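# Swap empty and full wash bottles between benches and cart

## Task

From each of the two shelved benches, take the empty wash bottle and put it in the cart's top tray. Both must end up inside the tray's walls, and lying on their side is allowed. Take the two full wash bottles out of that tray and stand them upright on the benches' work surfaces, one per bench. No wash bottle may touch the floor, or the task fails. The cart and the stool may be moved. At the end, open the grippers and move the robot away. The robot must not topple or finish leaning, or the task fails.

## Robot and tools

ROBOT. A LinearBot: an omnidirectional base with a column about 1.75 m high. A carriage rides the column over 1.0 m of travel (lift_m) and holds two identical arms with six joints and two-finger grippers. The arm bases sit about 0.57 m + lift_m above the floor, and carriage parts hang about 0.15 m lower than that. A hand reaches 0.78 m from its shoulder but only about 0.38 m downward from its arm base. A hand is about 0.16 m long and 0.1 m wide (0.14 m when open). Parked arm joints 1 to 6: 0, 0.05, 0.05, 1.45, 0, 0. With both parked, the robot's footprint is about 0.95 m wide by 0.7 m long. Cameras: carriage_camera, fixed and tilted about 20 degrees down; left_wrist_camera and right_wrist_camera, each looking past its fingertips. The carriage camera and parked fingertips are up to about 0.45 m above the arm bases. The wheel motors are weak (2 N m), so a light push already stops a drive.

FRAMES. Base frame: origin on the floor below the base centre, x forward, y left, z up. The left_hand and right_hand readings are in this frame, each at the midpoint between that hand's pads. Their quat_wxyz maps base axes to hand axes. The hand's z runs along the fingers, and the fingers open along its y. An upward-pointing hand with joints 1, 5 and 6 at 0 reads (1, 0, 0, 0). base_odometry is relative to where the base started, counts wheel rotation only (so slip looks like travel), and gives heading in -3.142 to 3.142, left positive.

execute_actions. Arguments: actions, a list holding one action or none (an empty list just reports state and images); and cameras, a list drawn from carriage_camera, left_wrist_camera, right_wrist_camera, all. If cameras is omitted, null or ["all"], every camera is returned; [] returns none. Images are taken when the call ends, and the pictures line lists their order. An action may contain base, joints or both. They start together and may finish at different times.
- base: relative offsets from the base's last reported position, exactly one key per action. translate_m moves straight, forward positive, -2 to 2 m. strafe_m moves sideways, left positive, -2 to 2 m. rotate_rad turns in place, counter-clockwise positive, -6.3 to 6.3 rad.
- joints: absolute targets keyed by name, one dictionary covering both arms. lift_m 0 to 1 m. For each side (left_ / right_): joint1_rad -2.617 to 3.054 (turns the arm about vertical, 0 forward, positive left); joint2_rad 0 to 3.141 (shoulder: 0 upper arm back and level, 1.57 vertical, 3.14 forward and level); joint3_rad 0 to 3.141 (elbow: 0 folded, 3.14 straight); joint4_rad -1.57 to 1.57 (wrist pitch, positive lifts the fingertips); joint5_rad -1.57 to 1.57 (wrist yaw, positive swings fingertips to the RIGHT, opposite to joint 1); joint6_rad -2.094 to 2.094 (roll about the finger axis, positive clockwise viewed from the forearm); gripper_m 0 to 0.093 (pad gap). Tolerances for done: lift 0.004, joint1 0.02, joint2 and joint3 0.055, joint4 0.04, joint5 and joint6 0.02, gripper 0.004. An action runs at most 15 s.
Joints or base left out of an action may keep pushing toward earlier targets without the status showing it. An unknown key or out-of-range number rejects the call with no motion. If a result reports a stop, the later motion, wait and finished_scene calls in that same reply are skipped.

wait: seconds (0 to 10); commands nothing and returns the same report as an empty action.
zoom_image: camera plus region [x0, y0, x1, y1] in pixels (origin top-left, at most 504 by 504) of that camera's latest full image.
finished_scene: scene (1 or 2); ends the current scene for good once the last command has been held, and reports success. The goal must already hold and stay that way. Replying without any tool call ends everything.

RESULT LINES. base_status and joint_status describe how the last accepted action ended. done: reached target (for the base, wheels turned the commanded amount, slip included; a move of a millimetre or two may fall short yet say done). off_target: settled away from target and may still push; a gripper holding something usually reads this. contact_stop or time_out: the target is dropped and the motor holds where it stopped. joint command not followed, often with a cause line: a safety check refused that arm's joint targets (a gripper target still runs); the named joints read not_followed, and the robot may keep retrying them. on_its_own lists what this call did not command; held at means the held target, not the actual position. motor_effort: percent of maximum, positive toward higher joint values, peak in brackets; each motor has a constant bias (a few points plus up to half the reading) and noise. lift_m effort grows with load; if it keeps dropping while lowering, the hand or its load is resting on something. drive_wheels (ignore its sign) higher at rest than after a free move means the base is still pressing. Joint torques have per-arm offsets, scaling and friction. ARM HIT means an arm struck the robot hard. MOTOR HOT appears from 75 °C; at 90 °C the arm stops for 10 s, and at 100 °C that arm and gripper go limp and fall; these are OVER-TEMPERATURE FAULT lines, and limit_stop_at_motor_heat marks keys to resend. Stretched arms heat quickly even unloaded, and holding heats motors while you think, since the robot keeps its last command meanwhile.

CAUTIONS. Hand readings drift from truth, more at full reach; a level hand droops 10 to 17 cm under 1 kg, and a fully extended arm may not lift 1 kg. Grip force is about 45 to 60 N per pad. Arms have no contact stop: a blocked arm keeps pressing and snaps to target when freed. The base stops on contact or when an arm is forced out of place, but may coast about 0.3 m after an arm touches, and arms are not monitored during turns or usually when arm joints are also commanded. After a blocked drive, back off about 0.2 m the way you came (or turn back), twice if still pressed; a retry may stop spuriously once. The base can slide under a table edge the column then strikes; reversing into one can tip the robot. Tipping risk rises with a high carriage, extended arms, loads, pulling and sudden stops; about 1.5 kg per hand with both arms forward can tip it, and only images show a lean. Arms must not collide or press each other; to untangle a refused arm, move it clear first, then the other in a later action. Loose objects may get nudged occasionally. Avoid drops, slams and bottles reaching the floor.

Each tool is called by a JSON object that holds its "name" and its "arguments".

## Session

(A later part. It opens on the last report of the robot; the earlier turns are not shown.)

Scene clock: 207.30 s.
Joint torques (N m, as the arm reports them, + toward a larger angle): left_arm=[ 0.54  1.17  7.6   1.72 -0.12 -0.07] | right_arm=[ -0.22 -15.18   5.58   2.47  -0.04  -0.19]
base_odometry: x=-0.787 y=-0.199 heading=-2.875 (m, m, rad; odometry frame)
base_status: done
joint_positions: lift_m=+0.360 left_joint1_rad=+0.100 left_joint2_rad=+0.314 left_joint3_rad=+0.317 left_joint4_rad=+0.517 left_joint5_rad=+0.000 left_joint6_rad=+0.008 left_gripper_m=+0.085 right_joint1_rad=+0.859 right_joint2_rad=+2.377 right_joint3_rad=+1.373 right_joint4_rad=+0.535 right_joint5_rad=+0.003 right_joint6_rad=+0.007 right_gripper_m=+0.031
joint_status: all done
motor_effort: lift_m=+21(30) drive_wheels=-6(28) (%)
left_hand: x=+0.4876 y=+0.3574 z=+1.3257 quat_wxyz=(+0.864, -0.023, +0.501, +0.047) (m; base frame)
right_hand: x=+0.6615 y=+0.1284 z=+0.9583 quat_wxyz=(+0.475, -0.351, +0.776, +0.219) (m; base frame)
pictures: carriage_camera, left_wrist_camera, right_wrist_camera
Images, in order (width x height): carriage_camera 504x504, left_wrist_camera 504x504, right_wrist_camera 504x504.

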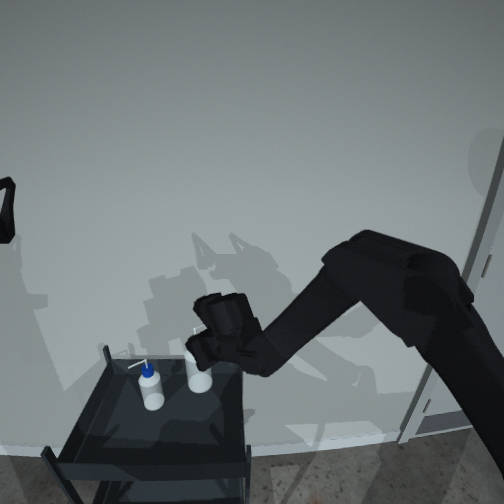

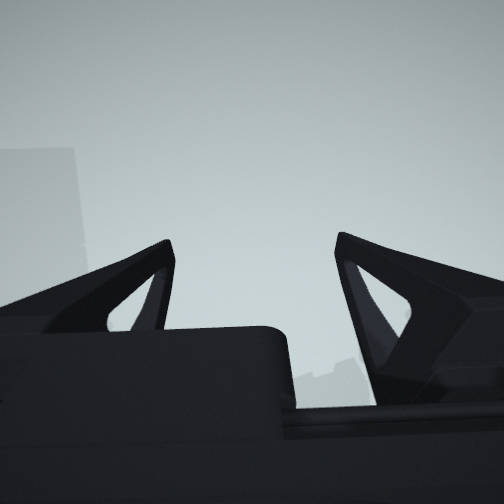

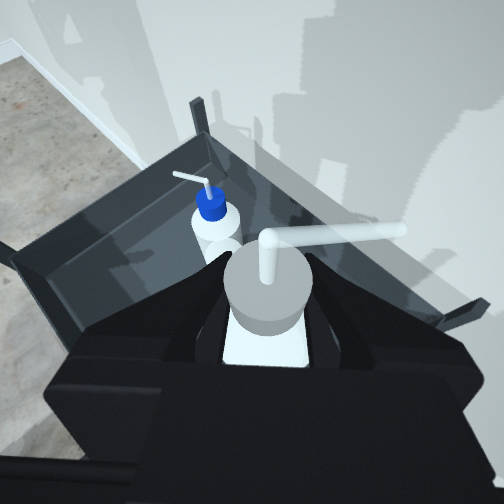

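{"name": "execute_actions", "arguments": {"actions": [{"joints":{"lift_m":0.215}}], "cameras": ["carriage_camera","right_wrist_camera"]}}

Scene clock: 209.17 s.
Joint torques (N m, as the arm reports them, + toward a larger angle): left_arm=[ 0.52  1.15  7.69  1.88 -0.11 -0.08] | right_arm=[ -0.18 -15.26   5.59   2.37  -0.03  -0.19]
base_odometry: x=-0.787 y=-0.199 heading=-2.875 (m, m, rad; odometry frame)
base_status: not commanded
joint_positions: lift_m=+0.215 left_joint1_rad=+0.100 left_joint2_rad=+0.314 left_joint3_rad=+0.317 left_joint4_rad=+0.504 left_joint5_rad=+0.000 left_joint6_rad=+0.008 left_gripper_m=+0.085 right_joint1_rad=+0.859 right_joint2_rad=+2.378 right_joint3_rad=+1.373 right_joint4_rad=+0.546 right_joint5_rad=+0.002 right_joint6_rad=+0.007 right_gripper_m=+0.031
joint_status: all done
motor_effort: lift_m=+23(23) drive_wheels=-6(6) (%)
left_hand: x=+0.4892 y=+0.3576 z=+1.1778 quat_wxyz=(+0.860, -0.023, +0.507, +0.046) (m; base frame)
right_hand: x=+0.6621 y=+0.1294 z=+0.8153 quat_wxyz=(+0.479, -0.351, +0.774, +0.221) (m; base frame)
pictures: carriage_camera, right_wrist_camera
Images, in order (width x height): carriage_camera 504x504, right_wrist_camera 504x504.

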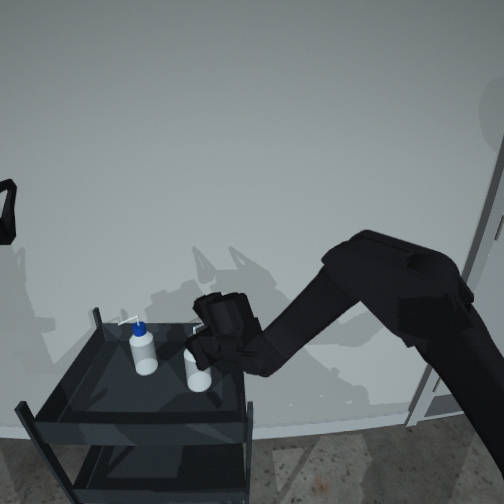

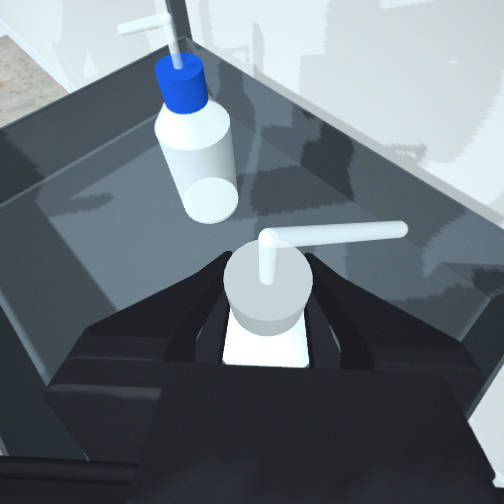

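{"name": "execute_actions", "arguments": {"actions": [{"joints":{"lift_m":0.196}}], "cameras": []}}

Scene clock: 210.23 s.
Joint torques (N m, as the arm reports them, + toward a larger angle): left_arm=[ 0.49  1.21  7.56  1.86 -0.11 -0.07] | right_arm=[ -0.25 -15.27   5.57   2.27  -0.04  -0.19]
base_odometry: x=-0.787 y=-0.199 heading=-2.875 (m, m, rad; odometry frame)
base_status: not commanded
joint_positions: lift_m=+0.196 left_joint1_rad=+0.100 left_joint2_rad=+0.314 left_joint3_rad=+0.317 left_joint4_rad=+0.502 left_joint5_rad=+0.000 left_joint6_rad=+0.008 left_gripper_m=+0.085 right_joint1_rad=+0.859 right_joint2_rad=+2.378 right_joint3_rad=+1.373 right_joint4_rad=+0.555 right_joint5_rad=+0.002 right_joint6_rad=+0.007 right_gripper_m=+0.031
joint_status: all done
motor_effort: lift_m=+22(22) drive_wheels=-5(6) (%)
left_hand: x=+0.4893 y=+0.3576 z=+1.1586 quat_wxyz=(+0.860, -0.023, +0.507, +0.046) (m; base frame)
right_hand: x=+0.6628 y=+0.1301 z=+0.7984 quat_wxyz=(+0.483, -0.350, +0.771, +0.222) (m; base frame)
pictures: none
No camera images: the call's "cameras" was empty. Leave "cameras" out to get every camera's image.

{"name": "execute_actions", "arguments": {"actions": [{"joints":{"right_gripper_m":0.065}}], "cameras": ["right_wrist_camera"]}}

{"name": "execute_actions", "arguments": {"actions": [{"joints":{"right_joint2_rad":2.19,"right_joint3_rad":0.98,"right_joint4_rad":0.77}}], "cameras": ["carriage_camera","right_wrist_camera"]}}

Scene clock: 211.80 s.
Joint torques (N m, as the arm reports them, + toward a larger angle): left_arm=[ 0.58  1.12  7.61  1.87 -0.12 -0.07] | right_arm=[ -0.25 -15.27   5.53   2.29  -0.03  -0.19]
base_odometry: x=-0.787 y=-0.199 heading=-2.875 (m, m, rad; odometry frame)
base_status: not commanded
joint_positions: lift_m=+0.196 left_joint1_rad=+0.100 left_joint2_rad=+0.314 left_joint3_rad=+0.317 left_joint4_rad=+0.502 left_joint5_rad=+0.000 left_joint6_rad=+0.008 left_gripper_m=+0.085 right_joint1_rad=+0.859 right_joint2_rad=+2.378 right_joint3_rad=+1.373 right_joint4_rad=+0.555 right_joint5_rad=+0.002 right_joint6_rad=+0.007 right_gripper_m=+0.065
joint_status: all done
motor_effort: lift_m=+22(22) drive_wheels=-4(5) (%)
left_hand: x=+0.4893 y=+0.3576 z=+1.1586 quat_wxyz=(+0.860, -0.023, +0.507, +0.046) (m; base frame)
right_hand: x=+0.6628 y=+0.1301 z=+0.7984 quat_wxyz=(+0.483, -0.350, +0.771, +0.222) (m; base frame)
pictures: right_wrist_camera
Images, in order (width x height): right_wrist_camera 504x504.

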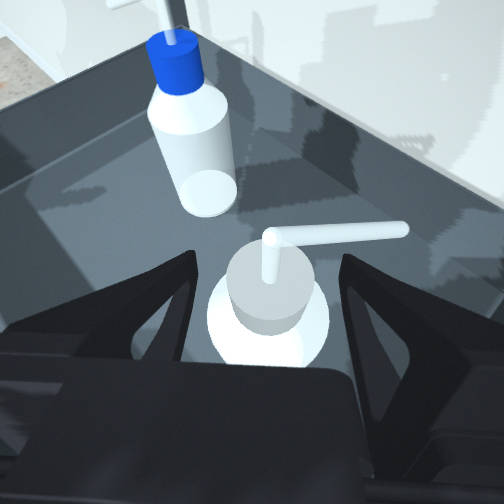

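Scene clock: 212.80 s.
Joint torques (N m, as the arm reports them, + toward a larger angle): left_arm=[ 0.59  1.15  7.56  1.88 -0.14 -0.08] | right_arm=[ -0.22 -11.94   4.43   2.3   -0.03  -0.19]
base_odometry: x=-0.787 y=-0.199 heading=-2.875 (m, m, rad; odometry frame)
base_status: not commanded
joint_positions: lift_m=+0.196 left_joint1_rad=+0.100 left_joint2_rad=+0.314 left_joint3_rad=+0.317 left_joint4_rad=+0.502 left_joint5_rad=+0.000 left_joint6_rad=+0.008 left_gripper_m=+0.085 right_joint1_rad=+0.859 right_joint2_rad=+2.177 right_joint3_rad=+0.988 right_joint4_rad=+0.775 right_joint5_rad=+0.002 right_joint6_rad=+0.007 right_gripper_m=+0.065
joint_status: all done
motor_effort: lift_m=+22(22) drive_wheels=-4(5) (%)
left_hand: x=+0.4893 y=+0.3576 z=+1.1586 quat_wxyz=(+0.860, -0.023, +0.507, +0.046) (m; base frame)
right_hand: x=+0.6161 y=+0.0759 z=+0.8103 quat_wxyz=(+0.497, -0.346, +0.763, +0.229) (m; base frame)
pictures: carriage_camera, right_wrist_camera
Images, in order (width x height): carriage_camera 504x504, right_wrist_camera 504x504.

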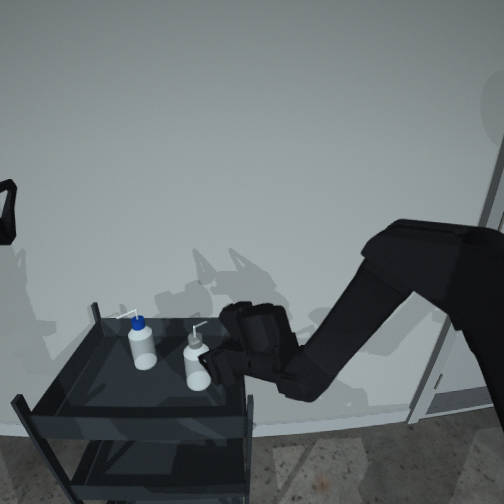

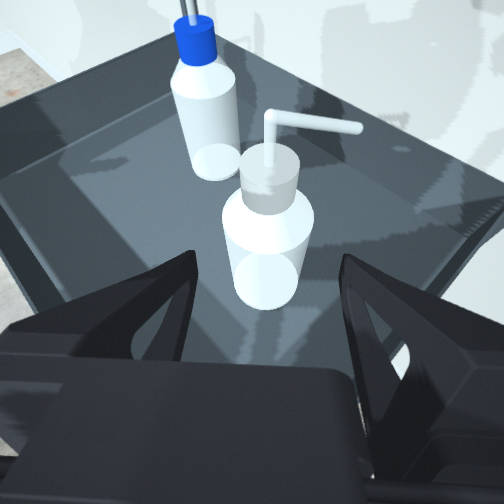

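{"name": "execute_actions", "arguments": {"actions": [{"base":{"translate_m":-0.5},"joints":{"lift_m":0.32,"right_joint1_rad":0,"right_joint2_rad":0.3,"right_joint3_rad":0.3,"right_joint4_rad":-0.3,"left_joint1_rad":0}}], "cameras": ["carriage_camera"]}}

Scene clock: 218.77 s.
Joint torques (N m, as the arm reports them, + toward a larger angle): left_arm=[ 0.19  1.13  7.62  1.78 -0.14 -0.07] | right_arm=[-0.78  0.49  6.37  2.22 -0.05 -0.19]
base_odometry: x=-0.305 y=-0.068 heading=-2.875 (m, m, rad; odometry frame)
base_status: done
joint_positions: lift_m=+0.320 left_joint1_rad=+0.004 left_joint2_rad=+0.314 left_joint3_rad=+0.317 left_joint4_rad=+0.508 left_joint5_rad=-0.001 left_joint6_rad=+0.008 left_gripper_m=+0.085 right_joint1_rad=+0.006 right_joint2_rad=+0.310 right_joint3_rad=+0.312 right_joint4_rad=-0.279 right_joint5_rad=+0.004 right_joint6_rad=+0.007 right_gripper_m=+0.065
joint_status: all done
motor_effort: lift_m=+22(27) drive_wheels=-2(35) (%)
left_hand: x=+0.4898 y=+0.3358 z=+1.2838 quat_wxyz=(+0.863, +0.001, +0.506, +0.005) (m; base frame)
right_hand: x=+0.5115 y=-0.3339 z=+1.0950 quat_wxyz=(+0.603, +0.001, +0.798, +0.002) (m; base frame)
pictures: carriage_camera
Images, in order (width x height): carriage_camera 504x504.

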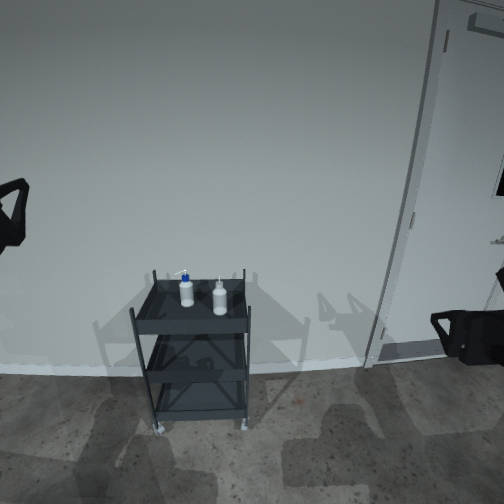

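{"name": "execute_actions", "arguments": {"actions": [{"joints":{"left_joint1_rad":1.9,"left_joint4_rad":0.35,"right_joint1_rad":-1.75,"right_joint4_rad":0.35}}], "cameras": ["left_wrist_camera","right_wrist_camera"]}}

Scene clock: 221.57 s.
Joint torques (N m, as the arm reports them, + toward a larger angle): left_arm=[ 0.95  0.98  7.85  1.99 -0.12 -0.07] | right_arm=[-0.88  0.8   6.12  2.12 -0.05 -0.19]
base_odometry: x=-0.305 y=-0.068 heading=-2.875 (m, m, rad; odometry frame)
base_status: not commanded
joint_positions: lift_m=+0.320 left_joint1_rad=+1.896 left_joint2_rad=+0.314 left_joint3_rad=+0.317 left_joint4_rad=+0.360 left_joint5_rad=-0.001 left_joint6_rad=+0.008 left_gripper_m=+0.085 right_joint1_rad=-1.742 right_joint2_rad=+0.310 right_joint3_rad=+0.312 right_joint4_rad=+0.348 right_joint5_rad=+0.004 right_joint6_rad=+0.007 right_gripper_m=+0.065
joint_status: all done
motor_effort: lift_m=+22(22) drive_wheels=-2(0) (%)
left_hand: x=+0.1836 y=+0.5656 z=+1.2509 quat_wxyz=(+0.477, -0.460, +0.333, +0.670) (m; base frame)
right_hand: x=+0.2191 y=-0.5756 z=+1.2465 quat_wxyz=(+0.529, +0.441, +0.367, -0.626) (m; base frame)
pictures: left_wrist_camera, right_wrist_camera
Images, in order (width x height): left_wrist_camera 504x504, right_wrist_camera 504x504.

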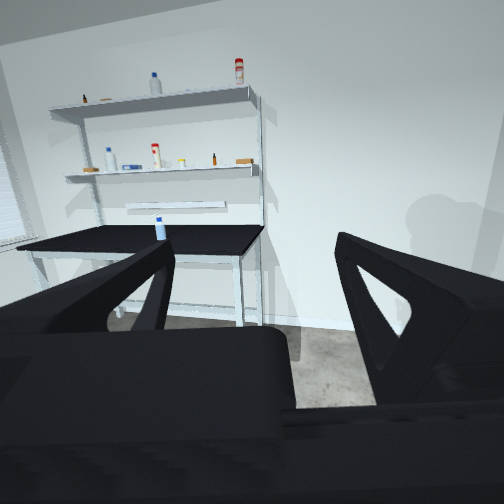

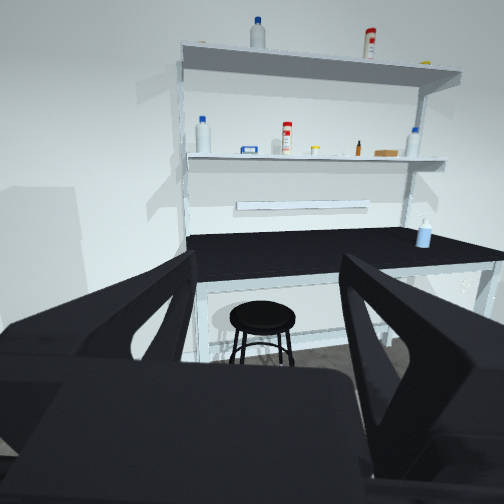

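Both full bottles are standing on the benches and both empties are in the tray.

{"name": "finished_scene", "arguments": {"scene": 1}}

The scene is finished: the task was done.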